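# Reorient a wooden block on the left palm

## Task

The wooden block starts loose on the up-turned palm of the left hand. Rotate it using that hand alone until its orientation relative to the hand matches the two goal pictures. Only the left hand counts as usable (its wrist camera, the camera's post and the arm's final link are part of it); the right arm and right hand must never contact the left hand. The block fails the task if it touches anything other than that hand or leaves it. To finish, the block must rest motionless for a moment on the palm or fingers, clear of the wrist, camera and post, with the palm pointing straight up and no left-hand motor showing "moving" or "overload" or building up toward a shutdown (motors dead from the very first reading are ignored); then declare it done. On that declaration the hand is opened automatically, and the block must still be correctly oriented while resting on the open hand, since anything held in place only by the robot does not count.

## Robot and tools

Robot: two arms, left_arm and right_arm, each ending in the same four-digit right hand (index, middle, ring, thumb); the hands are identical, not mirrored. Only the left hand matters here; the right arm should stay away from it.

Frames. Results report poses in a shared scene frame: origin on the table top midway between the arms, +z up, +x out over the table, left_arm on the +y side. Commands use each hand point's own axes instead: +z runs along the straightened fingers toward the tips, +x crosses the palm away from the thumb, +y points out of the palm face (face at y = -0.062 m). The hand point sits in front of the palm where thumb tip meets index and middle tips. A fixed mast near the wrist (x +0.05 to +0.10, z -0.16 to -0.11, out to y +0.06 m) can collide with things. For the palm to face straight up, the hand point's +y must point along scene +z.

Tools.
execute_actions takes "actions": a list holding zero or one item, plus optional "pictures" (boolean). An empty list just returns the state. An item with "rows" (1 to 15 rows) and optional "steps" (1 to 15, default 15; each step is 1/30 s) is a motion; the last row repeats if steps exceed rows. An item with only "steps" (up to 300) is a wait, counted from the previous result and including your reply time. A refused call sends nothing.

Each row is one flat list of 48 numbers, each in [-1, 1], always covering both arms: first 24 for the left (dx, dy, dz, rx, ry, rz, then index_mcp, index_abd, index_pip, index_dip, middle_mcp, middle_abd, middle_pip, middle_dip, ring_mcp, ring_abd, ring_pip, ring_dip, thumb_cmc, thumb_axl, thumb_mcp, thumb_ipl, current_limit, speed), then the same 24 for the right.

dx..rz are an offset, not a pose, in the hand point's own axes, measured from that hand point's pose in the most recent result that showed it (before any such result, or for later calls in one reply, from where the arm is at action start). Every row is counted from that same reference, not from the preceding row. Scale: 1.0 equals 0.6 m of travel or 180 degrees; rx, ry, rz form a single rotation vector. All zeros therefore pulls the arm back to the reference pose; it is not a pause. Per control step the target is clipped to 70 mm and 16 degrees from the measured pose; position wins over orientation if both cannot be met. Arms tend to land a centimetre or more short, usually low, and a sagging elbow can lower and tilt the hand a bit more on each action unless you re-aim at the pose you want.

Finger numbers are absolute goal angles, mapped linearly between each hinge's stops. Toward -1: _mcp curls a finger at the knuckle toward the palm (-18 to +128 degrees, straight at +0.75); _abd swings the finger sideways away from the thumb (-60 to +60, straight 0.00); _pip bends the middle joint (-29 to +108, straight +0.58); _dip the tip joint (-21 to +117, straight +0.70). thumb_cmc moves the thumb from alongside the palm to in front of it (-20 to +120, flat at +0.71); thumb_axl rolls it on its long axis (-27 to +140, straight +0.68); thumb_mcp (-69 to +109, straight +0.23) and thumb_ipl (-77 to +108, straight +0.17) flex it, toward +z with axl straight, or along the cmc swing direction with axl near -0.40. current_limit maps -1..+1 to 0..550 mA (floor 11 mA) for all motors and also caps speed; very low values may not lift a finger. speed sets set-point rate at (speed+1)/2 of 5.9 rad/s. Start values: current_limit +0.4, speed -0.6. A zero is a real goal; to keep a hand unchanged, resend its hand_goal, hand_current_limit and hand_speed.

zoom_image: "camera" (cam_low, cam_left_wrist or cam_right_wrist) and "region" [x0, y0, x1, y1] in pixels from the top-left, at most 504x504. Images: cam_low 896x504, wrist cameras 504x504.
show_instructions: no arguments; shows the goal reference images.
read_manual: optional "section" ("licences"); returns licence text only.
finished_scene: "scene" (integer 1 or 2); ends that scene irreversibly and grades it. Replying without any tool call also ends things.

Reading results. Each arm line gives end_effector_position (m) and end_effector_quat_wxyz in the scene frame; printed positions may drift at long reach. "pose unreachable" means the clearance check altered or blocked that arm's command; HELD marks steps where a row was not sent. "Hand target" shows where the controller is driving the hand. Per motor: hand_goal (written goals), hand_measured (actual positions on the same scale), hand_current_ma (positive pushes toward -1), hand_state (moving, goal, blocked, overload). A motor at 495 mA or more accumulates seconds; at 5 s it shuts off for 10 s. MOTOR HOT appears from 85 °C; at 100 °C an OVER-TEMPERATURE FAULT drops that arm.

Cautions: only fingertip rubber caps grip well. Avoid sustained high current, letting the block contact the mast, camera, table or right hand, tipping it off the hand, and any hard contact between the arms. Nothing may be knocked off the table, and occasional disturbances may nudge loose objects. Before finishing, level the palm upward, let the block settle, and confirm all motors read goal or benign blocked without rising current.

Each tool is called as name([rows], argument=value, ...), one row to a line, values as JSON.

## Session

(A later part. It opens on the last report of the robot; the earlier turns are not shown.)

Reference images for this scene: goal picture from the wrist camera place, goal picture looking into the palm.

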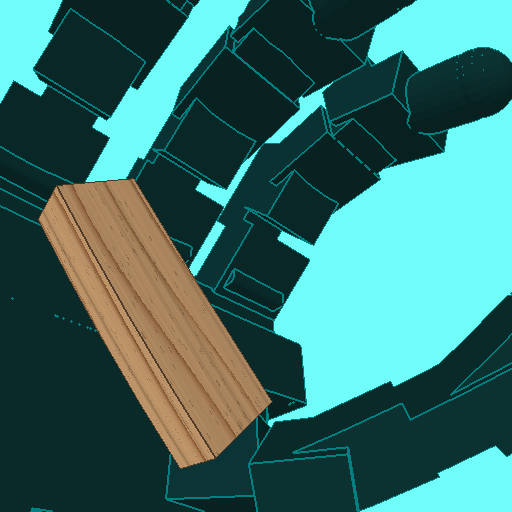

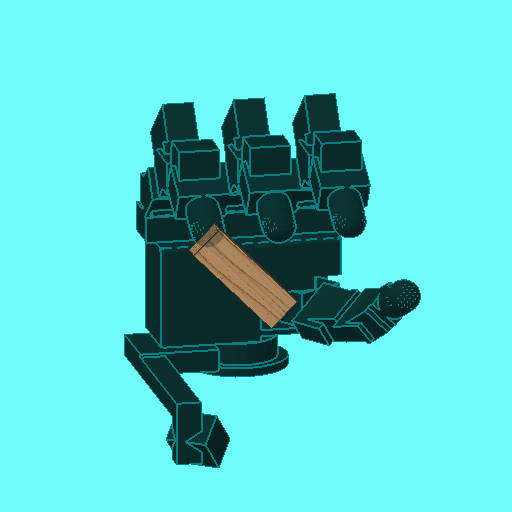

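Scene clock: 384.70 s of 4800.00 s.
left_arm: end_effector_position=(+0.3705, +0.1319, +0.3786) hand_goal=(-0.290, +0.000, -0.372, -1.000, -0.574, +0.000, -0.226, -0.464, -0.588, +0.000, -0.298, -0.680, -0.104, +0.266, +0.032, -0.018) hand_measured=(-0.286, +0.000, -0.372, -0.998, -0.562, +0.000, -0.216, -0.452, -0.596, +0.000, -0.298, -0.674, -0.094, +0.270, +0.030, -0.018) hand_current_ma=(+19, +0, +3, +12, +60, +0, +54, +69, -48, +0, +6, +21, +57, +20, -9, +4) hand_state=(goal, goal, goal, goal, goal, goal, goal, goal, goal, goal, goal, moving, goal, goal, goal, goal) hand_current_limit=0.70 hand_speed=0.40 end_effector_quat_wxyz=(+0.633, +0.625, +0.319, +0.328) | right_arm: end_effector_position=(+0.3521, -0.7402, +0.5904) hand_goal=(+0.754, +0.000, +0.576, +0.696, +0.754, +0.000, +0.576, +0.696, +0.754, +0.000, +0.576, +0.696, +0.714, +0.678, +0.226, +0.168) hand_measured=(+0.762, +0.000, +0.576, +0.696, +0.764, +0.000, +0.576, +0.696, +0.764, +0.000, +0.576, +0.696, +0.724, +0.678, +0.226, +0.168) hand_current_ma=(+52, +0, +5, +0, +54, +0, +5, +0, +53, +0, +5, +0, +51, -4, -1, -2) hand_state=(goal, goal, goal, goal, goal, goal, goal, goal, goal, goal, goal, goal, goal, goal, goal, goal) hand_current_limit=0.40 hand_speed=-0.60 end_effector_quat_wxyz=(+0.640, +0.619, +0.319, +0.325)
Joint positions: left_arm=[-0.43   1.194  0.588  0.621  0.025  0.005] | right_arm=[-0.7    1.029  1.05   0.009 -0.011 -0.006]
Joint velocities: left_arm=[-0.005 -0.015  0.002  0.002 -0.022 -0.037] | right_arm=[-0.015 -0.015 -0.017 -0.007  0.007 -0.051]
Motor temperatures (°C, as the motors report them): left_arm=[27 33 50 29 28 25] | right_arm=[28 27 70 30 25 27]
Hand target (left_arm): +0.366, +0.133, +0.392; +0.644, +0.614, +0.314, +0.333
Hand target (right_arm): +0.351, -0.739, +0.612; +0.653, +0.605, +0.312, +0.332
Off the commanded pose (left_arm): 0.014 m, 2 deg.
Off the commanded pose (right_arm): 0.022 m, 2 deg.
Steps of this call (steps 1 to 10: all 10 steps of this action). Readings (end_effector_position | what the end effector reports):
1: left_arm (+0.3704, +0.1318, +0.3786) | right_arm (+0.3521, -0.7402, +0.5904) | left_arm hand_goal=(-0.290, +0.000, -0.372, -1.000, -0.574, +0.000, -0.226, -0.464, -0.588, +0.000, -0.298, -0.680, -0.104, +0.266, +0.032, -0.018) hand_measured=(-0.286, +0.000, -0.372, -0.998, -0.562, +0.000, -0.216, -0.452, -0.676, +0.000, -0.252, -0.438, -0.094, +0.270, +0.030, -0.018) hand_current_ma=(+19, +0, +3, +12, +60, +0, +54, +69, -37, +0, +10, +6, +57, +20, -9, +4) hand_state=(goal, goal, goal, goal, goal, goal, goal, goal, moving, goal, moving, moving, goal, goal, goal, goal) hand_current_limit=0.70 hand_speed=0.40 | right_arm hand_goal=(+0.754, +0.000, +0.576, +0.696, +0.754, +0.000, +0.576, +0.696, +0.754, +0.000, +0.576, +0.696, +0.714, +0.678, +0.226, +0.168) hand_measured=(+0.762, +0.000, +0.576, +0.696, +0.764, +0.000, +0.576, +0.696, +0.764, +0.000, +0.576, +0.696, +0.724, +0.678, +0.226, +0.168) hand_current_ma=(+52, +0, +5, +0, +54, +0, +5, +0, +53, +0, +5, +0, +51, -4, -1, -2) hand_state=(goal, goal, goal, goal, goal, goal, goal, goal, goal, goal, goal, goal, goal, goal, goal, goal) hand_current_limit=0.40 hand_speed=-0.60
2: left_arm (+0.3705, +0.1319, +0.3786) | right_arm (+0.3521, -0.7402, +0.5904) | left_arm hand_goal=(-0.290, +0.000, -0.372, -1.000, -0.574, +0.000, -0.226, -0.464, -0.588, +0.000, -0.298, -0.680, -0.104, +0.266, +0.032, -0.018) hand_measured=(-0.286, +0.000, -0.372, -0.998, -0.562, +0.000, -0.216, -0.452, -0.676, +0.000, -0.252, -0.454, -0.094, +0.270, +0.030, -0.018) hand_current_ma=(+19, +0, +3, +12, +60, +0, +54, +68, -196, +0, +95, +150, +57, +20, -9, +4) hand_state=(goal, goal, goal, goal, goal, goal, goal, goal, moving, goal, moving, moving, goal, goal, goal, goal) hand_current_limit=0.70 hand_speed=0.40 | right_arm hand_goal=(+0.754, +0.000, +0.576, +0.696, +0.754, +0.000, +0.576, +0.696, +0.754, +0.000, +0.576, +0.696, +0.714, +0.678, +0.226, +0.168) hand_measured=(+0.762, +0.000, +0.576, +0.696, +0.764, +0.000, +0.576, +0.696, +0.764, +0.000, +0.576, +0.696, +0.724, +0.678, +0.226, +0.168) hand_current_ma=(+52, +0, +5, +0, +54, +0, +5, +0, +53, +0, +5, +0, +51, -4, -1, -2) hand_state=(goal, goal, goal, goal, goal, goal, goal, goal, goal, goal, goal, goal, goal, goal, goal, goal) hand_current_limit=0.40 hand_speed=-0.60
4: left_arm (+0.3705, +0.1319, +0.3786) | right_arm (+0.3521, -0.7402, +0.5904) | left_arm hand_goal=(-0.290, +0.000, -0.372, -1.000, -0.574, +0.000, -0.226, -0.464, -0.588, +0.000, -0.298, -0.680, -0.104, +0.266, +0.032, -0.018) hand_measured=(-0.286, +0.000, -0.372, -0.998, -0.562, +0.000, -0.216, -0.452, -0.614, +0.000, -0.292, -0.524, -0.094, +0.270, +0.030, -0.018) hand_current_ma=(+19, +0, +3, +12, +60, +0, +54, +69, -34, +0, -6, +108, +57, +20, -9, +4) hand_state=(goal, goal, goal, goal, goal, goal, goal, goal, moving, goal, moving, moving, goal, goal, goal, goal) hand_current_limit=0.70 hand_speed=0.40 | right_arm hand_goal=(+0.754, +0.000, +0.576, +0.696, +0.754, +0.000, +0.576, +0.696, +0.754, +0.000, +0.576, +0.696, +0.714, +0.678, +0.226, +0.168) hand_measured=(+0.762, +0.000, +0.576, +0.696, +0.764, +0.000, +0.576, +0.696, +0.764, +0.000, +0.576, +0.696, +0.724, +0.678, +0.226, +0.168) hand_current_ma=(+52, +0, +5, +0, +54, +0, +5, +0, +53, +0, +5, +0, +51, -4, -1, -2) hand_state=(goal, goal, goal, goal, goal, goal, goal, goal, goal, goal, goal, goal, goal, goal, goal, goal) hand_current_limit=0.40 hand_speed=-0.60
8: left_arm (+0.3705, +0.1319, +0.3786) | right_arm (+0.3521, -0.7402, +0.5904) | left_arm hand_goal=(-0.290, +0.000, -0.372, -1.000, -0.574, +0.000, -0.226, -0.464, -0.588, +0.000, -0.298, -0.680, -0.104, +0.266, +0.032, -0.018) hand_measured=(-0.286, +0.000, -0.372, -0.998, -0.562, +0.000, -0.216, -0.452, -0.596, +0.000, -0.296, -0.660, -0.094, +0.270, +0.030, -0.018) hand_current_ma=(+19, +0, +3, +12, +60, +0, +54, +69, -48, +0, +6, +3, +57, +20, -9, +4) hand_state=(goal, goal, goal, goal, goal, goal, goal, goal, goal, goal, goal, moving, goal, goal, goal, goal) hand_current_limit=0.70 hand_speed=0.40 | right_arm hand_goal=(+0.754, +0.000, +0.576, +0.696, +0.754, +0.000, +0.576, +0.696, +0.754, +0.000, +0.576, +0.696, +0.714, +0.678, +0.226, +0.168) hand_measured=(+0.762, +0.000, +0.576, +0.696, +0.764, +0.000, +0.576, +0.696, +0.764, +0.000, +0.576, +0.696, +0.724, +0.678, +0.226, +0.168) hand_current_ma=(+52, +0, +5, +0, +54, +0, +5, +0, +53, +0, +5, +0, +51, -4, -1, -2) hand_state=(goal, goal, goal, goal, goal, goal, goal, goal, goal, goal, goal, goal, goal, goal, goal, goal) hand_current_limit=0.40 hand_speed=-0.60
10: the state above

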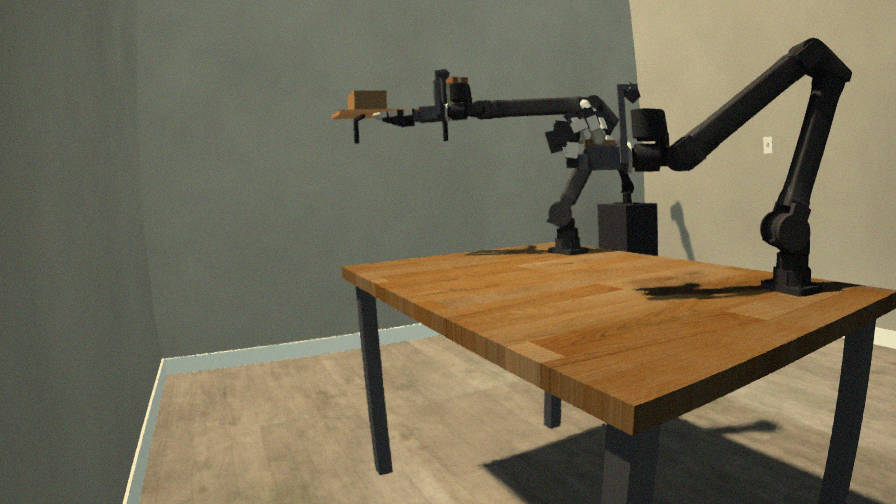

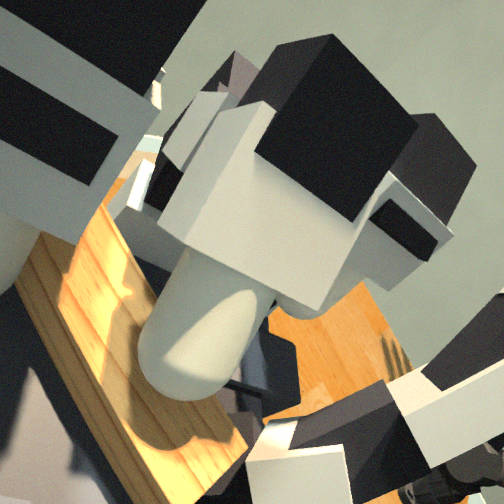

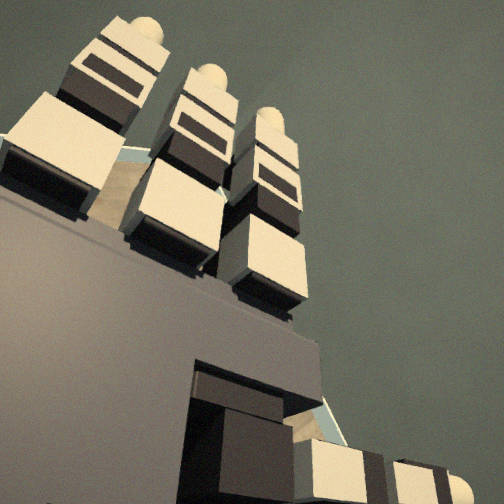

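execute_actions([
  {"rows": [[-0.003,0.023,-0.0057,-0.011,0.0,0.0, -0.29,0,-0.372,-1, -0.575,0,-0.226,-0.464, -0.671,0,-0.255,-0.464, -0.104,0.266,0.032,-0.018, 0.7,0.4, 0.0,0.0367,0.0,-0.0135,0.0,0.0, 0.754,0,0.576,0.696, 0.754,0,0.576,0.696, 0.754,0,0.576,0.696, 0.714,0.678,0.226,0.168, 0.4,-0.6]], "steps": 7},
], pictures=false)

execute_actions([
  {"rows": [[-0.003,0.023,-0.0057,-0.011,0.0,0.0, -0.29,0,-0.372,-1, -0.565,0,-0.008,-0.452, -0.671,0,-0.008,-0.464, -0.104,0.266,0.032,-0.018, 0.7,0.4, 0.0,0.0367,0.0,-0.0135,0.0,0.0, 0.754,0,0.576,0.696, 0.754,0,0.576,0.696, 0.754,0,0.576,0.696, 0.714,0.678,0.226,0.168, 0.4,-0.6]], "steps": 8},
], pictures=false)

execute_actions([
  {"rows": [[-0.003,0.023,-0.0057,-0.011,0.0,0.0, 0.046,0,-0.008,0.28, 0.046,0,-0.008,0.28, 0.046,0,-0.008,0.28, -0.104,0.266,0.032,-0.018, 0.7,0.4, 0.0,0.0367,0.0,-0.0135,0.0,0.0, 0.754,0,0.576,0.696, 0.754,0,0.576,0.696, 0.754,0,0.576,0.696, 0.714,0.678,0.226,0.168, 0.4,-0.6]], "steps": 15},
], pictures=false)

execute_actions([
  {"steps": 30},
])

Scene clock: 402.40 s of 4800.00 s.
left_arm: end_effector_position=(+0.3706, +0.1321, +0.3788) hand_goal=(-0.290, +0.000, -0.372, -1.000, -0.574, +0.000, -0.226, -0.464, -0.670, +0.000, -0.254, -0.464, -0.104, +0.266, +0.032, -0.018) hand_measured=(-0.286, +0.000, -0.372, -0.998, -0.562, +0.000, -0.216, -0.452, -0.670, +0.000, -0.260, -0.500, -0.094, +0.270, +0.030, -0.018) hand_current_ma=(+19, +0, +3, +12, +60, +0, +54, +69, -7, +0, -39, -2, +57, +20, -9, +4) hand_state=(goal, goal, goal, goal, goal, goal, goal, goal, moving, goal, goal, moving, goal, goal, goal, goal) hand_current_limit=0.70 hand_speed=0.40 end_effector_quat_wxyz=(+0.632, +0.624, +0.320, +0.328) | right_arm: end_effector_position=(+0.3521, -0.7402, +0.5904) hand_goal=(+0.754, +0.000, +0.576, +0.696, +0.754, +0.000, +0.576, +0.696, +0.754, +0.000, +0.576, +0.696, +0.714, +0.678, +0.226, +0.168) hand_measured=(+0.762, +0.000, +0.576, +0.696, +0.764, +0.000, +0.576, +0.696, +0.764, +0.000, +0.576, +0.696, +0.724, +0.678, +0.226, +0.168) hand_current_ma=(+52, +0, +5, +0, +54, +0, +5, +0, +53, +0, +5, +0, +51, -4, -1, -2) hand_state=(goal, goal, goal, goal, goal, goal, goal, goal, goal, goal, goal, goal, goal, goal, goal, goal) hand_current_limit=0.40 hand_speed=-0.60 end_effector_quat_wxyz=(+0.640, +0.619, +0.319, +0.325)
Joint positions: left_arm=[-0.43   1.194  0.588  0.621  0.024  0.005] | right_arm=[-0.7    1.029  1.05   0.009 -0.011 -0.006]
Joint velocities: left_arm=[-0.005 -0.005 -0.051 -0.017  0.051 -0.007] | right_arm=[ 0.005 -0.005 -0.012 -0.007  0.007  0.051]
Motor temperatures (°C, as the motors report them): left_arm=[27 33 50 29 28 25] | right_arm=[28 27 71 30 25 27]
Hand target (left_arm): +0.366, +0.133, +0.392; +0.643, +0.614, +0.314, +0.333
Hand target (right_arm): +0.351, -0.739, +0.612; +0.653, +0.605, +0.312, +0.332
Off the commanded pose (left_arm): 0.014 m, 2 deg.
Off the commanded pose (right_arm): 0.022 m, 2 deg.
Steps of this call (steps 1 to 524: nothing new was sent; steps 525 to 531: all 7 steps of this action). Readings (end_effector_position | what the end effector reports):
525: left_arm (+0.3706, +0.1320, +0.3786) | right_arm (+0.3521, -0.7402, +0.5904) | left_arm hand_goal=(-0.290, +0.000, -0.372, -1.000, -0.574, +0.000, -0.226, -0.464, -0.670, +0.000, -0.254, -0.464, -0.104, +0.266, +0.032, -0.018) hand_measured=(-0.286, +0.000, -0.372, -0.998, -0.562, +0.000, -0.216, -0.452, -0.596, +0.000, -0.298, -0.676, -0.094, +0.270, +0.030, -0.018) hand_current_ma=(+19, +0, +3, +12, +60, +0, +54, +69, -48, +0, +6, +23, +57, +20, -9, +4) hand_state=(goal, goal, goal, goal, goal, goal, goal, goal, moving, goal, moving, moving, goal, goal, goal, goal) hand_current_limit=0.70 hand_speed=0.40 | right_arm hand_goal=(+0.754, +0.000, +0.576, +0.696, +0.754, +0.000, +0.576, +0.696, +0.754, +0.000, +0.576, +0.696, +0.714, +0.678, +0.226, +0.168) hand_measured=(+0.762, +0.000, +0.576, +0.696, +0.764, +0.000, +0.576, +0.696, +0.764, +0.000, +0.576, +0.696, +0.724, +0.678, +0.226, +0.168) hand_current_ma=(+52, +0, +5, +0, +54, +0, +5, +0, +53, +0, +5, +0, +51, -4, -1, -2) hand_state=(goal, goal, goal, goal, goal, goal, goal, goal, goal, goal, goal, goal, goal, goal, goal, goal) hand_current_limit=0.40 hand_speed=-0.60
526: left_arm (+0.3706, +0.1320, +0.3786) | right_arm (+0.3521, -0.7402, +0.5904) | left_arm hand_goal=(-0.290, +0.000, -0.372, -1.000, -0.574, +0.000, -0.226, -0.464, -0.670, +0.000, -0.254, -0.464, -0.104, +0.266, +0.032, -0.018) hand_measured=(-0.286, +0.000, -0.372, -0.998, -0.562, +0.000, -0.216, -0.452, -0.598, +0.000, -0.296, -0.676, -0.094, +0.270, +0.030, -0.018) hand_current_ma=(+19, +0, +3, +12, +60, +0, +54, +69, +129, +0, -91, -147, +57, +20, -9, +4) hand_state=(goal, goal, goal, goal, goal, goal, goal, goal, moving, goal, moving, moving, goal, goal, goal, goal) hand_current_limit=0.70 hand_speed=0.40 | right_arm hand_goal=(+0.754, +0.000, +0.576, +0.696, +0.754, +0.000, +0.576, +0.696, +0.754, +0.000, +0.576, +0.696, +0.714, +0.678, +0.226, +0.168) hand_measured=(+0.762, +0.000, +0.576, +0.696, +0.764, +0.000, +0.576, +0.696, +0.764, +0.000, +0.576, +0.696, +0.724, +0.678, +0.226, +0.168) hand_current_ma=(+52, +0, +5, +0, +54, +0, +5, +0, +53, +0, +5, +0, +51, -4, -1, -2) hand_state=(goal, goal, goal, goal, goal, goal, goal, goal, goal, goal, goal, goal, goal, goal, goal, goal) hand_current_limit=0.40 hand_speed=-0.60
528: left_arm (+0.3706, +0.1321, +0.3788) | right_arm (+0.3521, -0.7402, +0.5904) | left_arm hand_goal=(-0.290, +0.000, -0.372, -1.000, -0.574, +0.000, -0.226, -0.464, -0.670, +0.000, -0.254, -0.464, -0.104, +0.266, +0.032, -0.018) hand_measured=(-0.286, +0.000, -0.372, -0.998, -0.562, +0.000, -0.216, -0.452, -0.658, +0.000, -0.264, -0.610, -0.094, +0.270, +0.030, -0.018) hand_current_ma=(+19, +0, +3, +12, +60, +0, +54, +69, +44, +0, -13, -159, +57, +20, -9, +4) hand_state=(goal, goal, goal, goal, goal, goal, goal, goal, moving, goal, moving, moving, goal, goal, goal, goal) hand_current_limit=0.70 hand_speed=0.40 | right_arm hand_goal=(+0.754, +0.000, +0.576, +0.696, +0.754, +0.000, +0.576, +0.696, +0.754, +0.000, +0.576, +0.696, +0.714, +0.678, +0.226, +0.168) hand_measured=(+0.762, +0.000, +0.576, +0.696, +0.764, +0.000, +0.576, +0.696, +0.764, +0.000, +0.576, +0.696, +0.724, +0.678, +0.226, +0.168) hand_current_ma=(+52, +0, +5, +0, +54, +0, +5, +0, +53, +0, +5, +0, +51, -4, -1, -2) hand_state=(goal, goal, goal, goal, goal, goal, goal, goal, goal, goal, goal, goal, goal, goal, goal, goal) hand_current_limit=0.40 hand_speed=-0.60
531: the state above

Scene clock: 402.67 s of 4800.00 s.
left_arm: end_effector_position=(+0.3708, +0.1323, +0.3788) hand_goal=(-0.290, +0.000, -0.372, -1.000, -0.564, +0.000, -0.008, -0.452, -0.670, +0.000, -0.008, -0.464, -0.104, +0.266, +0.032, -0.018) hand_measured=(-0.286, +0.000, -0.372, -0.998, -0.564, +0.000, -0.020, -0.452, -0.672, +0.000, -0.064, -0.466, -0.094, +0.270, +0.030, -0.018) hand_current_ma=(+19, +0, +3, +12, +3, +0, -28, +0, -9, +0, -77, -18, +57, +20, -9, +4) hand_state=(goal, goal, goal, goal, goal, goal, moving, goal, goal, goal, moving, goal, goal, goal, goal, goal) hand_current_limit=0.70 hand_speed=0.40 end_effector_quat_wxyz=(+0.632, +0.624, +0.320, +0.329) | right_arm: end_effector_position=(+0.3521, -0.7402, +0.5904) hand_goal=(+0.754, +0.000, +0.576, +0.696, +0.754, +0.000, +0.576, +0.696, +0.754, +0.000, +0.576, +0.696, +0.714, +0.678, +0.226, +0.168) hand_measured=(+0.762, +0.000, +0.576, +0.696, +0.764, +0.000, +0.576, +0.696, +0.764, +0.000, +0.576, +0.696, +0.724, +0.678, +0.226, +0.168) hand_current_ma=(+52, +0, +5, +0, +54, +0, +5, +0, +53, +0, +5, +0, +51, -4, -1, -2) hand_state=(goal, goal, goal, goal, goal, goal, goal, goal, goal, goal, goal, goal, goal, goal, goal, goal) hand_current_limit=0.40 hand_speed=-0.60 end_effector_quat_wxyz=(+0.640, +0.619, +0.319, +0.325)
Joint positions: left_arm=[-0.43   1.194  0.588  0.621  0.022  0.005] | right_arm=[-0.7    1.029  1.05   0.009 -0.011 -0.006]
Joint velocities: left_arm=[-0.005 -0.005 -0.017 -0.017 -0.051  0.051] | right_arm=[ 0.005 -0.015  0.007 -0.012 -0.037 -0.037]
Motor temperatures (°C, as the motors report them): left_arm=[27 33 50 29 28 25] | right_arm=[28 27 71 30 25 27]
Hand target (left_arm): +0.367, +0.133, +0.392; +0.643, +0.613, +0.314, +0.334
Hand target (right_arm): +0.351, -0.739, +0.612; +0.653, +0.605, +0.312, +0.332
Off the commanded pose (left_arm): 0.014 m, 2 deg.
Off the commanded pose (right_arm): 0.022 m, 2 deg.
Steps of this call (steps 1 to 8: all 8 steps of this action). Readings (end_effector_position | what the end effector reports):
1: left_arm (+0.3707, +0.1322, +0.3788) | right_arm (+0.3521, -0.7402, +0.5904) | left_arm hand_goal=(-0.290, +0.000, -0.372, -1.000, -0.564, +0.000, -0.008, -0.452, -0.670, +0.000, -0.008, -0.464, -0.104, +0.266, +0.032, -0.018) hand_measured=(-0.286, +0.000, -0.372, -0.998, -0.562, +0.000, -0.216, -0.452, -0.670, +0.000, -0.260, -0.478, -0.094, +0.270, +0.030, -0.018) hand_current_ma=(+19, +0, +3, +12, +60, +0, +54, +69, -7, +0, -39, -1, +57, +20, -9, +4) hand_state=(goal, goal, goal, goal, moving, goal, moving, moving, goal, goal, moving, moving, goal, goal, goal, goal) hand_current_limit=0.70 hand_speed=0.40 | right_arm hand_goal=(+0.754, +0.000, +0.576, +0.696, +0.754, +0.000, +0.576, +0.696, +0.754, +0.000, +0.576, +0.696, +0.714, +0.678, +0.226, +0.168) hand_measured=(+0.762, +0.000, +0.576, +0.696, +0.764, +0.000, +0.576, +0.696, +0.764, +0.000, +0.576, +0.696, +0.724, +0.678, +0.226, +0.168) hand_current_ma=(+52, +0, +5, +0, +54, +0, +5, +0, +53, +0, +5, +0, +51, -4, -1, -2) hand_state=(goal, goal, goal, goal, goal, goal, goal, goal, goal, goal, goal, goal, goal, goal, goal, goal) hand_current_limit=0.40 hand_speed=-0.60
2: left_arm (+0.3707, +0.1323, +0.3788) | right_arm (+0.3521, -0.7402, +0.5904) | left_arm hand_goal=(-0.290, +0.000, -0.372, -1.000, -0.564, +0.000, -0.008, -0.452, -0.670, +0.000, -0.008, -0.464, -0.104, +0.266, +0.032, -0.018) hand_measured=(-0.286, +0.000, -0.372, -0.998, -0.562, +0.000, -0.214, -0.452, -0.672, +0.000, -0.260, -0.470, -0.094, +0.270, +0.030, -0.018) hand_current_ma=(+19, +0, +3, +12, +37, +0, -131, +33, -8, +0, -179, -12, +57, +20, -9, +4) hand_state=(goal, goal, goal, goal, moving, goal, moving, moving, goal, goal, moving, moving, goal, goal, goal, goal) hand_current_limit=0.70 hand_speed=0.40 | right_arm hand_goal=(+0.754, +0.000, +0.576, +0.696, +0.754, +0.000, +0.576, +0.696, +0.754, +0.000, +0.576, +0.696, +0.714, +0.678, +0.226, +0.168) hand_measured=(+0.762, +0.000, +0.576, +0.696, +0.764, +0.000, +0.576, +0.696, +0.764, +0.000, +0.576, +0.696, +0.724, +0.678, +0.226, +0.168) hand_current_ma=(+52, +0, +5, +0, +54, +0, +5, +0, +53, +0, +5, +0, +51, -4, -1, -2) hand_state=(goal, goal, goal, goal, goal, goal, goal, goal, goal, goal, goal, goal, goal, goal, goal, goal) hand_current_limit=0.40 hand_speed=-0.60
4: left_arm (+0.3708, +0.1323, +0.3788) | right_arm (+0.3521, -0.7402, +0.5904) | left_arm hand_goal=(-0.290, +0.000, -0.372, -1.000, -0.564, +0.000, -0.008, -0.452, -0.670, +0.000, -0.008, -0.464, -0.104, +0.266, +0.032, -0.018) hand_measured=(-0.286, +0.000, -0.372, -0.998, -0.562, +0.000, -0.140, -0.452, -0.672, +0.000, -0.198, -0.468, -0.094, +0.270, +0.030, -0.018) hand_current_ma=(+19, +0, +3, +12, +1, +0, -136, -6, -9, +0, -135, -17, +57, +20, -9, +4) hand_state=(goal, goal, goal, goal, moving, goal, moving, moving, goal, goal, moving, moving, goal, goal, goal, goal) hand_current_limit=0.70 hand_speed=0.40 | right_arm hand_goal=(+0.754, +0.000, +0.576, +0.696, +0.754, +0.000, +0.576, +0.696, +0.754, +0.000, +0.576, +0.696, +0.714, +0.678, +0.226, +0.168) hand_measured=(+0.762, +0.000, +0.576, +0.696, +0.764, +0.000, +0.576, +0.696, +0.764, +0.000, +0.576, +0.696, +0.724, +0.678, +0.226, +0.168) hand_current_ma=(+52, +0, +5, +0, +54, +0, +5, +0, +53, +0, +5, +0, +51, -4, -1, -2) hand_state=(goal, goal, goal, goal, goal, goal, goal, goal, goal, goal, goal, goal, goal, goal, goal, goal) hand_current_limit=0.40 hand_speed=-0.60
8: the state above

Scene clock: 403.17 s of 4800.00 s.
left_arm: end_effector_position=(+0.3708, +0.1326, +0.3792) hand_goal=(+0.046, +0.000, -0.008, +0.280, +0.046, +0.000, -0.008, +0.280, +0.046, +0.000, -0.008, +0.280, -0.104, +0.266, +0.032, -0.018) hand_measured=(+0.050, +0.000, -0.012, -0.480, -0.064, +0.000, -0.012, +0.006, -0.202, +0.000, -0.012, -0.008, -0.094, +0.270, +0.030, -0.018) hand_current_ma=(+20, +0, -17, -78, -46, +0, -22, -61, -50, +0, -27, -61, +57, +20, -9, +4) hand_state=(goal, goal, moving, moving, moving, goal, goal, moving, moving, goal, goal, moving, goal, goal, goal, goal) hand_current_limit=0.70 hand_speed=0.40 end_effector_quat_wxyz=(+0.632, +0.624, +0.321, +0.329) | right_arm: end_effector_position=(+0.3521, -0.7402, +0.5904) hand_goal=(+0.754, +0.000, +0.576, +0.696, +0.754, +0.000, +0.576, +0.696, +0.754, +0.000, +0.576, +0.696, +0.714, +0.678, +0.226, +0.168) hand_measured=(+0.762, +0.000, +0.576, +0.696, +0.764, +0.000, +0.576, +0.696, +0.764, +0.000, +0.576, +0.696, +0.724, +0.678, +0.226, +0.168) hand_current_ma=(+52, +0, +5, +0, +54, +0, +5, +0, +53, +0, +5, +0, +51, -4, -1, -2) hand_state=(goal, goal, goal, goal, goal, goal, goal, goal, goal, goal, goal, goal, goal, goal, goal, goal) hand_current_limit=0.40 hand_speed=-0.60 end_effector_quat_wxyz=(+0.640, +0.619, +0.319, +0.325)
Joint positions: left_arm=[-0.43   1.193  0.588  0.621  0.021  0.005] | right_arm=[-0.7    1.029  1.05   0.009 -0.011 -0.006]
Joint velocities: left_arm=[ 0.015  0.005 -0.022 -0.012 -0.037 -0.066] | right_arm=[-0.005 -0.005  0.007  0.002 -0.051 -0.022]
Motor temperatures (°C, as the motors report them): left_arm=[27 33 50 29 28 25] | right_arm=[28 27 71 30 25 27]
Hand target (left_arm): +0.367, +0.133, +0.392; +0.643, +0.613, +0.315, +0.334
Hand target (right_arm): +0.351, -0.739, +0.612; +0.653, +0.605, +0.312, +0.332
Off the commanded pose (left_arm): 0.014 m, 2 deg.
Off the commanded pose (right_arm): 0.022 m, 2 deg.
Steps of this call (steps 1 to 15: all 15 steps of this action). Readings (end_effector_position | what the end effector reports):
1: left_arm (+0.3708, +0.1324, +0.3788) | right_arm (+0.3521, -0.7402, +0.5904) | left_arm hand_goal=(+0.046, +0.000, -0.008, +0.280, +0.046, +0.000, -0.008, +0.280, +0.046, +0.000, -0.008, +0.280, -0.104, +0.266, +0.032, -0.018) hand_measured=(-0.286, +0.000, -0.372, -0.998, -0.564, +0.000, -0.016, -0.452, -0.672, +0.000, -0.034, -0.466, -0.094, +0.270, +0.030, -0.018) hand_current_ma=(+19, +0, +3, +12, +3, +0, -34, +0, -9, +0, -16, -18, +57, +20, -9, +4) hand_state=(moving, goal, moving, moving, moving, goal, moving, moving, moving, goal, moving, moving, goal, goal, goal, goal) hand_current_limit=0.70 hand_speed=0.40 | right_arm hand_goal=(+0.754, +0.000, +0.576, +0.696, +0.754, +0.000, +0.576, +0.696, +0.754, +0.000, +0.576, +0.696, +0.714, +0.678, +0.226, +0.168) hand_measured=(+0.762, +0.000, +0.576, +0.696, +0.764, +0.000, +0.576, +0.696, +0.764, +0.000, +0.576, +0.696, +0.724, +0.678, +0.226, +0.168) hand_current_ma=(+52, +0, +5, +0, +54, +0, +5, +0, +53, +0, +5, +0, +51, -4, -1, -2) hand_state=(goal, goal, goal, goal, goal, goal, goal, goal, goal, goal, goal, goal, goal, goal, goal, goal) hand_current_limit=0.40 hand_speed=-0.60
2: left_arm (+0.3709, +0.1325, +0.3788) | right_arm (+0.3521, -0.7402, +0.5904) | left_arm hand_goal=(+0.046, +0.000, -0.008, +0.280, +0.046, +0.000, -0.008, +0.280, +0.046, +0.000, -0.008, +0.280, -0.104, +0.266, +0.032, -0.018) hand_measured=(-0.286, +0.000, -0.370, -0.998, -0.562, +0.000, -0.016, -0.452, -0.672, +0.000, -0.020, -0.466, -0.094, +0.270, +0.030, -0.018) hand_current_ma=(-169, +0, -168, -166, -186, +0, -40, -158, -189, +0, -33, -163, +57, +20, -9, +4) hand_state=(moving, goal, moving, moving, moving, goal, moving, moving, moving, goal, moving, moving, goal, goal, goal, goal) hand_current_limit=0.70 hand_speed=0.40 | right_arm hand_goal=(+0.754, +0.000, +0.576, +0.696, +0.754, +0.000, +0.576, +0.696, +0.754, +0.000, +0.576, +0.696, +0.714, +0.678, +0.226, +0.168) hand_measured=(+0.762, +0.000, +0.576, +0.696, +0.764, +0.000, +0.576, +0.696, +0.764, +0.000, +0.576, +0.696, +0.724, +0.678, +0.226, +0.168) hand_current_ma=(+52, +0, +5, +0, +54, +0, +5, +0, +53, +0, +5, +0, +51, -4, -1, -2) hand_state=(goal, goal, goal, goal, goal, goal, goal, goal, goal, goal, goal, goal, goal, goal, goal, goal) hand_current_limit=0.40 hand_speed=-0.60
4: left_arm (+0.3708, +0.1326, +0.3792) | right_arm (+0.3521, -0.7402, +0.5904) | left_arm hand_goal=(+0.046, +0.000, -0.008, +0.280, +0.046, +0.000, -0.008, +0.280, +0.046, +0.000, -0.008, +0.280, -0.104, +0.266, +0.032, -0.018) hand_measured=(-0.212, +0.000, -0.306, -0.922, -0.494, +0.000, -0.014, -0.386, -0.606, +0.000, -0.014, -0.400, -0.094, +0.270, +0.030, -0.018) hand_current_ma=(-90, +0, -124, -119, -103, +0, -32, -119, -116, +0, -35, -118, +57, +20, -9, +4) hand_state=(moving, goal, moving, moving, moving, goal, moving, moving, moving, goal, moving, moving, goal, goal, goal, goal) hand_current_limit=0.70 hand_speed=0.40 | right_arm hand_goal=(+0.754, +0.000, +0.576, +0.696, +0.754, +0.000, +0.576, +0.696, +0.754, +0.000, +0.576, +0.696, +0.714, +0.678, +0.226, +0.168) hand_measured=(+0.762, +0.000, +0.576, +0.696, +0.764, +0.000, +0.576, +0.696, +0.764, +0.000, +0.576, +0.696, +0.724, +0.678, +0.226, +0.168) hand_current_ma=(+52, +0, +5, +0, +54, +0, +5, +0, +53, +0, +5, +0, +51, -4, -1, -2) hand_state=(goal, goal, goal, goal, goal, goal, goal, goal, goal, goal, goal, goal, goal, goal, goal, goal) hand_current_limit=0.40 hand_speed=-0.60
8: left_arm (+0.3708, +0.1326, +0.3792) | right_arm (+0.3521, -0.7402, +0.5904) | left_arm hand_goal=(+0.046, +0.000, -0.008, +0.280, +0.046, +0.000, -0.008, +0.280, +0.046, +0.000, -0.008, +0.280, -0.104, +0.266, +0.032, -0.018) hand_measured=(-0.052, +0.000, -0.164, -0.760, -0.342, +0.000, -0.014, -0.242, -0.464, +0.000, -0.014, -0.256, -0.094, +0.270, +0.030, -0.018) hand_current_ma=(-46, +0, -78, -81, -64, +0, -32, -77, -71, +0, -35, -77, +57, +20, -9, +4) hand_state=(moving, goal, moving, moving, moving, goal, goal, moving, moving, goal, goal, moving, goal, goal, goal, goal) hand_current_limit=0.70 hand_speed=0.40 | right_arm hand_goal=(+0.754, +0.000, +0.576, +0.696, +0.754, +0.000, +0.576, +0.696, +0.754, +0.000, +0.576, +0.696, +0.714, +0.678, +0.226, +0.168) hand_measured=(+0.762, +0.000, +0.576, +0.696, +0.764, +0.000, +0.576, +0.696, +0.764, +0.000, +0.576, +0.696, +0.724, +0.678, +0.226, +0.168) hand_current_ma=(+52, +0, +5, +0, +54, +0, +5, +0, +53, +0, +5, +0, +51, -4, -1, -2) hand_state=(goal, goal, goal, goal, goal, goal, goal, goal, goal, goal, goal, goal, goal, goal, goal, goal) hand_current_limit=0.40 hand_speed=-0.60
15: the state above

Scene clock: 404.17 s of 4800.00 s.
left_arm: end_effector_position=(+0.3708, +0.1326, +0.3792) hand_goal=(+0.046, +0.000, -0.008, +0.280, +0.046, +0.000, -0.008, +0.280, +0.046, +0.000, -0.008, +0.280, -0.104, +0.266, +0.032, -0.018) hand_measured=(+0.050, +0.000, -0.010, +0.276, +0.050, +0.000, -0.010, +0.278, +0.050, +0.000, -0.010, +0.278, -0.094, +0.270, +0.030, -0.018) hand_current_ma=(+21, +0, -15, -19, +22, +0, -14, -18, +21, +0, -14, -18, +57, +20, -9, +4) hand_state=(goal, goal, goal, goal, goal, goal, goal, goal, goal, goal, goal, goal, goal, goal, goal, goal) hand_current_limit=0.70 hand_speed=0.40 end_effector_quat_wxyz=(+0.632, +0.624, +0.321, +0.329) | right_arm: end_effector_position=(+0.3521, -0.7402, +0.5904) hand_goal=(+0.754, +0.000, +0.576, +0.696, +0.754, +0.000, +0.576, +0.696, +0.754, +0.000, +0.576, +0.696, +0.714, +0.678, +0.226, +0.168) hand_measured=(+0.762, +0.000, +0.576, +0.696, +0.764, +0.000, +0.576, +0.696, +0.764, +0.000, +0.576, +0.696, +0.724, +0.678, +0.226, +0.168) hand_current_ma=(+52, +0, +5, +0, +54, +0, +5, +0, +53, +0, +5, +0, +51, -4, -1, -2) hand_state=(goal, goal, goal, goal, goal, goal, goal, goal, goal, goal, goal, goal, goal, goal, goal, goal) hand_current_limit=0.40 hand_speed=-0.60 end_effector_quat_wxyz=(+0.640, +0.619, +0.319, +0.325)
Joint positions: left_arm=[-0.43   1.193  0.588  0.621  0.021  0.005] | right_arm=[-0.7    1.029  1.05   0.009 -0.011 -0.006]
Joint velocities: left_arm=[-0.005  0.015 -0.002 -0.007  0.007  0.037] | right_arm=[-0.005 -0.005 -0.012  0.022 -0.022  0.007]
Motor temperatures (°C, as the motors report them): left_arm=[27 33 50 29 28 25] | right_arm=[28 27 71 30 25 27]
Hand target (left_arm): +0.367, +0.133, +0.392; +0.643, +0.613, +0.315, +0.334
Hand target (right_arm): +0.351, -0.739, +0.612; +0.653, +0.605, +0.312, +0.332
Off the commanded pose (left_arm): 0.014 m, 2 deg.
Off the commanded pose (right_arm): 0.022 m, 2 deg.
Steps of this call (steps 1 to 30: nothing new was sent). Readings (end_effector_position | what the end effector reports):
1: left_arm (+0.3708, +0.1326, +0.3792) | right_arm (+0.3521, -0.7402, +0.5904) | left_arm hand_goal=(+0.046, +0.000, -0.008, +0.280, +0.046, +0.000, -0.008, +0.280, +0.046, +0.000, -0.008, +0.280, -0.104, +0.266, +0.032, -0.018) hand_measured=(+0.050, +0.000, -0.012, -0.440, -0.024, +0.000, -0.012, +0.040, -0.162, +0.000, -0.012, +0.028, -0.094, +0.270, +0.030, -0.018) hand_current_ma=(+20, +0, -18, -78, -43, +0, -20, -63, -47, +0, -25, -63, +57, +20, -9, +4) hand_state=(goal, goal, goal, moving, moving, goal, goal, moving, moving, goal, goal, moving, goal, goal, goal, goal) hand_current_limit=0.70 hand_speed=0.40 | right_arm hand_goal=(+0.754, +0.000, +0.576, +0.696, +0.754, +0.000, +0.576, +0.696, +0.754, +0.000, +0.576, +0.696, +0.714, +0.678, +0.226, +0.168) hand_measured=(+0.762, +0.000, +0.576, +0.696, +0.764, +0.000, +0.576, +0.696, +0.764, +0.000, +0.576, +0.696, +0.724, +0.678, +0.226, +0.168) hand_current_ma=(+52, +0, +5, +0, +54, +0, +5, +0, +53, +0, +5, +0, +51, -4, -1, -2) hand_state=(goal, goal, goal, goal, goal, goal, goal, goal, goal, goal, goal, goal, goal, goal, goal, goal) hand_current_limit=0.40 hand_speed=-0.60
2: left_arm (+0.3708, +0.1326, +0.3792) | right_arm (+0.3521, -0.7402, +0.5904) | left_arm hand_goal=(+0.046, +0.000, -0.008, +0.280, +0.046, +0.000, -0.008, +0.280, +0.046, +0.000, -0.008, +0.280, -0.104, +0.266, +0.032, -0.018) hand_measured=(+0.050, +0.000, -0.012, -0.400, +0.018, +0.000, -0.012, +0.076, -0.124, +0.000, -0.012, +0.062, -0.094, +0.270, +0.030, -0.018) hand_current_ma=(+20, +0, -18, -78, +34, +0, -17, -60, -44, +0, -24, -62, +57, +20, -9, +4) hand_state=(goal, goal, goal, moving, moving, goal, goal, moving, moving, goal, goal, moving, goal, goal, goal, goal) hand_current_limit=0.70 hand_speed=0.40 | right_arm hand_goal=(+0.754, +0.000, +0.576, +0.696, +0.754, +0.000, +0.576, +0.696, +0.754, +0.000, +0.576, +0.696, +0.714, +0.678, +0.226, +0.168) hand_measured=(+0.762, +0.000, +0.576, +0.696, +0.764, +0.000, +0.576, +0.696, +0.764, +0.000, +0.576, +0.696, +0.724, +0.678, +0.226, +0.168) hand_current_ma=(+52, +0, +5, +0, +54, +0, +5, +0, +53, +0, +5, +0, +51, -4, -1, -2) hand_state=(goal, goal, goal, goal, goal, goal, goal, goal, goal, goal, goal, goal, goal, goal, goal, goal) hand_current_limit=0.40 hand_speed=-0.60
4: left_arm (+0.3708, +0.1326, +0.3792) | right_arm (+0.3521, -0.7402, +0.5904) | left_arm hand_goal=(+0.046, +0.000, -0.008, +0.280, +0.046, +0.000, -0.008, +0.280, +0.046, +0.000, -0.008, +0.280, -0.104, +0.266, +0.032, -0.018) hand_measured=(+0.050, +0.000, -0.012, -0.320, +0.048, +0.000, -0.010, +0.148, -0.046, +0.000, -0.012, +0.134, -0.094, +0.270, +0.030, -0.018) hand_current_ma=(+20, +0, -18, -77, +30, +0, -14, -60, -39, +0, -20, -61, +57, +20, -9, +4) hand_state=(goal, goal, goal, moving, moving, goal, goal, moving, moving, goal, goal, moving, goal, goal, goal, goal) hand_current_limit=0.70 hand_speed=0.40 | right_arm hand_goal=(+0.754, +0.000, +0.576, +0.696, +0.754, +0.000, +0.576, +0.696, +0.754, +0.000, +0.576, +0.696, +0.714, +0.678, +0.226, +0.168) hand_measured=(+0.762, +0.000, +0.576, +0.696, +0.764, +0.000, +0.576, +0.696, +0.764, +0.000, +0.576, +0.696, +0.724, +0.678, +0.226, +0.168) hand_current_ma=(+52, +0, +5, +0, +54, +0, +5, +0, +53, +0, +5, +0, +51, -4, -1, -2) hand_state=(goal, goal, goal, goal, goal, goal, goal, goal, goal, goal, goal, goal, goal, goal, goal, goal) hand_current_limit=0.40 hand_speed=-0.60
8: left_arm (+0.3708, +0.1326, +0.3792) | right_arm (+0.3521, -0.7402, +0.5904) | left_arm hand_goal=(+0.046, +0.000, -0.008, +0.280, +0.046, +0.000, -0.008, +0.280, +0.046, +0.000, -0.008, +0.280, -0.104, +0.266, +0.032, -0.018) hand_measured=(+0.050, +0.000, -0.012, -0.160, +0.050, +0.000, -0.010, +0.270, +0.048, +0.000, -0.010, +0.264, -0.094, +0.270, +0.030, -0.018) hand_current_ma=(+20, +0, -18, -77, +22, +0, -14, -6, +26, +0, -14, +0, +57, +20, -9, +4) hand_state=(goal, goal, goal, moving, goal, goal, goal, moving, moving, goal, goal, moving, goal, goal, goal, goal) hand_current_limit=0.70 hand_speed=0.40 | right_arm hand_goal=(+0.754, +0.000, +0.576, +0.696, +0.754, +0.000, +0.576, +0.696, +0.754, +0.000, +0.576, +0.696, +0.714, +0.678, +0.226, +0.168) hand_measured=(+0.762, +0.000, +0.576, +0.696, +0.764, +0.000, +0.576, +0.696, +0.764, +0.000, +0.576, +0.696, +0.724, +0.678, +0.226, +0.168) hand_current_ma=(+52, +0, +5, +0, +54, +0, +5, +0, +53, +0, +5, +0, +51, -4, -1, -2) hand_state=(goal, goal, goal, goal, goal, goal, goal, goal, goal, goal, goal, goal, goal, goal, goal, goal) hand_current_limit=0.40 hand_speed=-0.60
30: the state above

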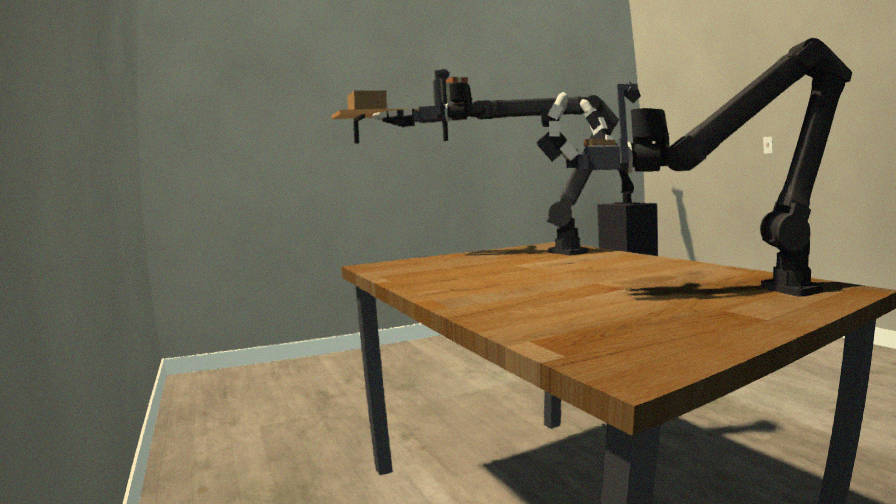

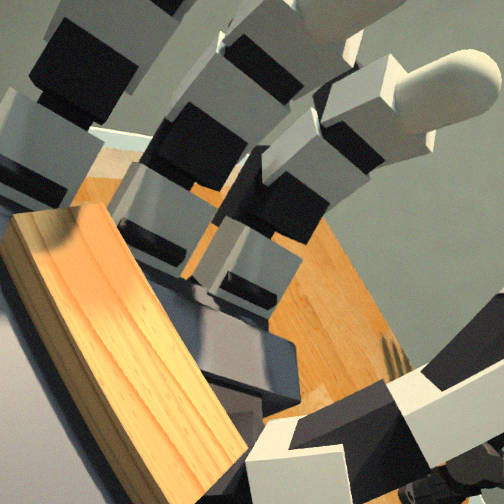

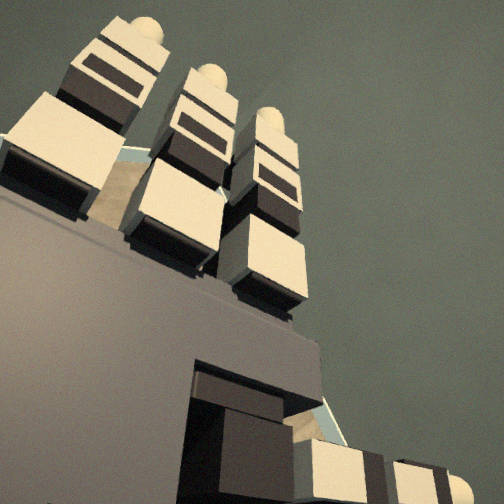

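zoom_image(camera="cam_low", region=[540, 80, 660, 180])

Region (540, 80, 660, 180) of cam_low's 896x504 image, scaled by 4.200, with more detail than that image has.

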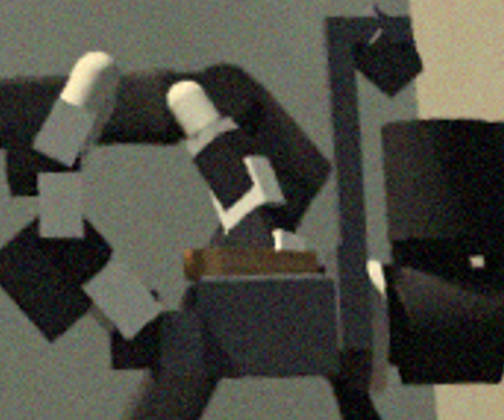

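finished_scene(scene=2)

The scene is finished: the task was done.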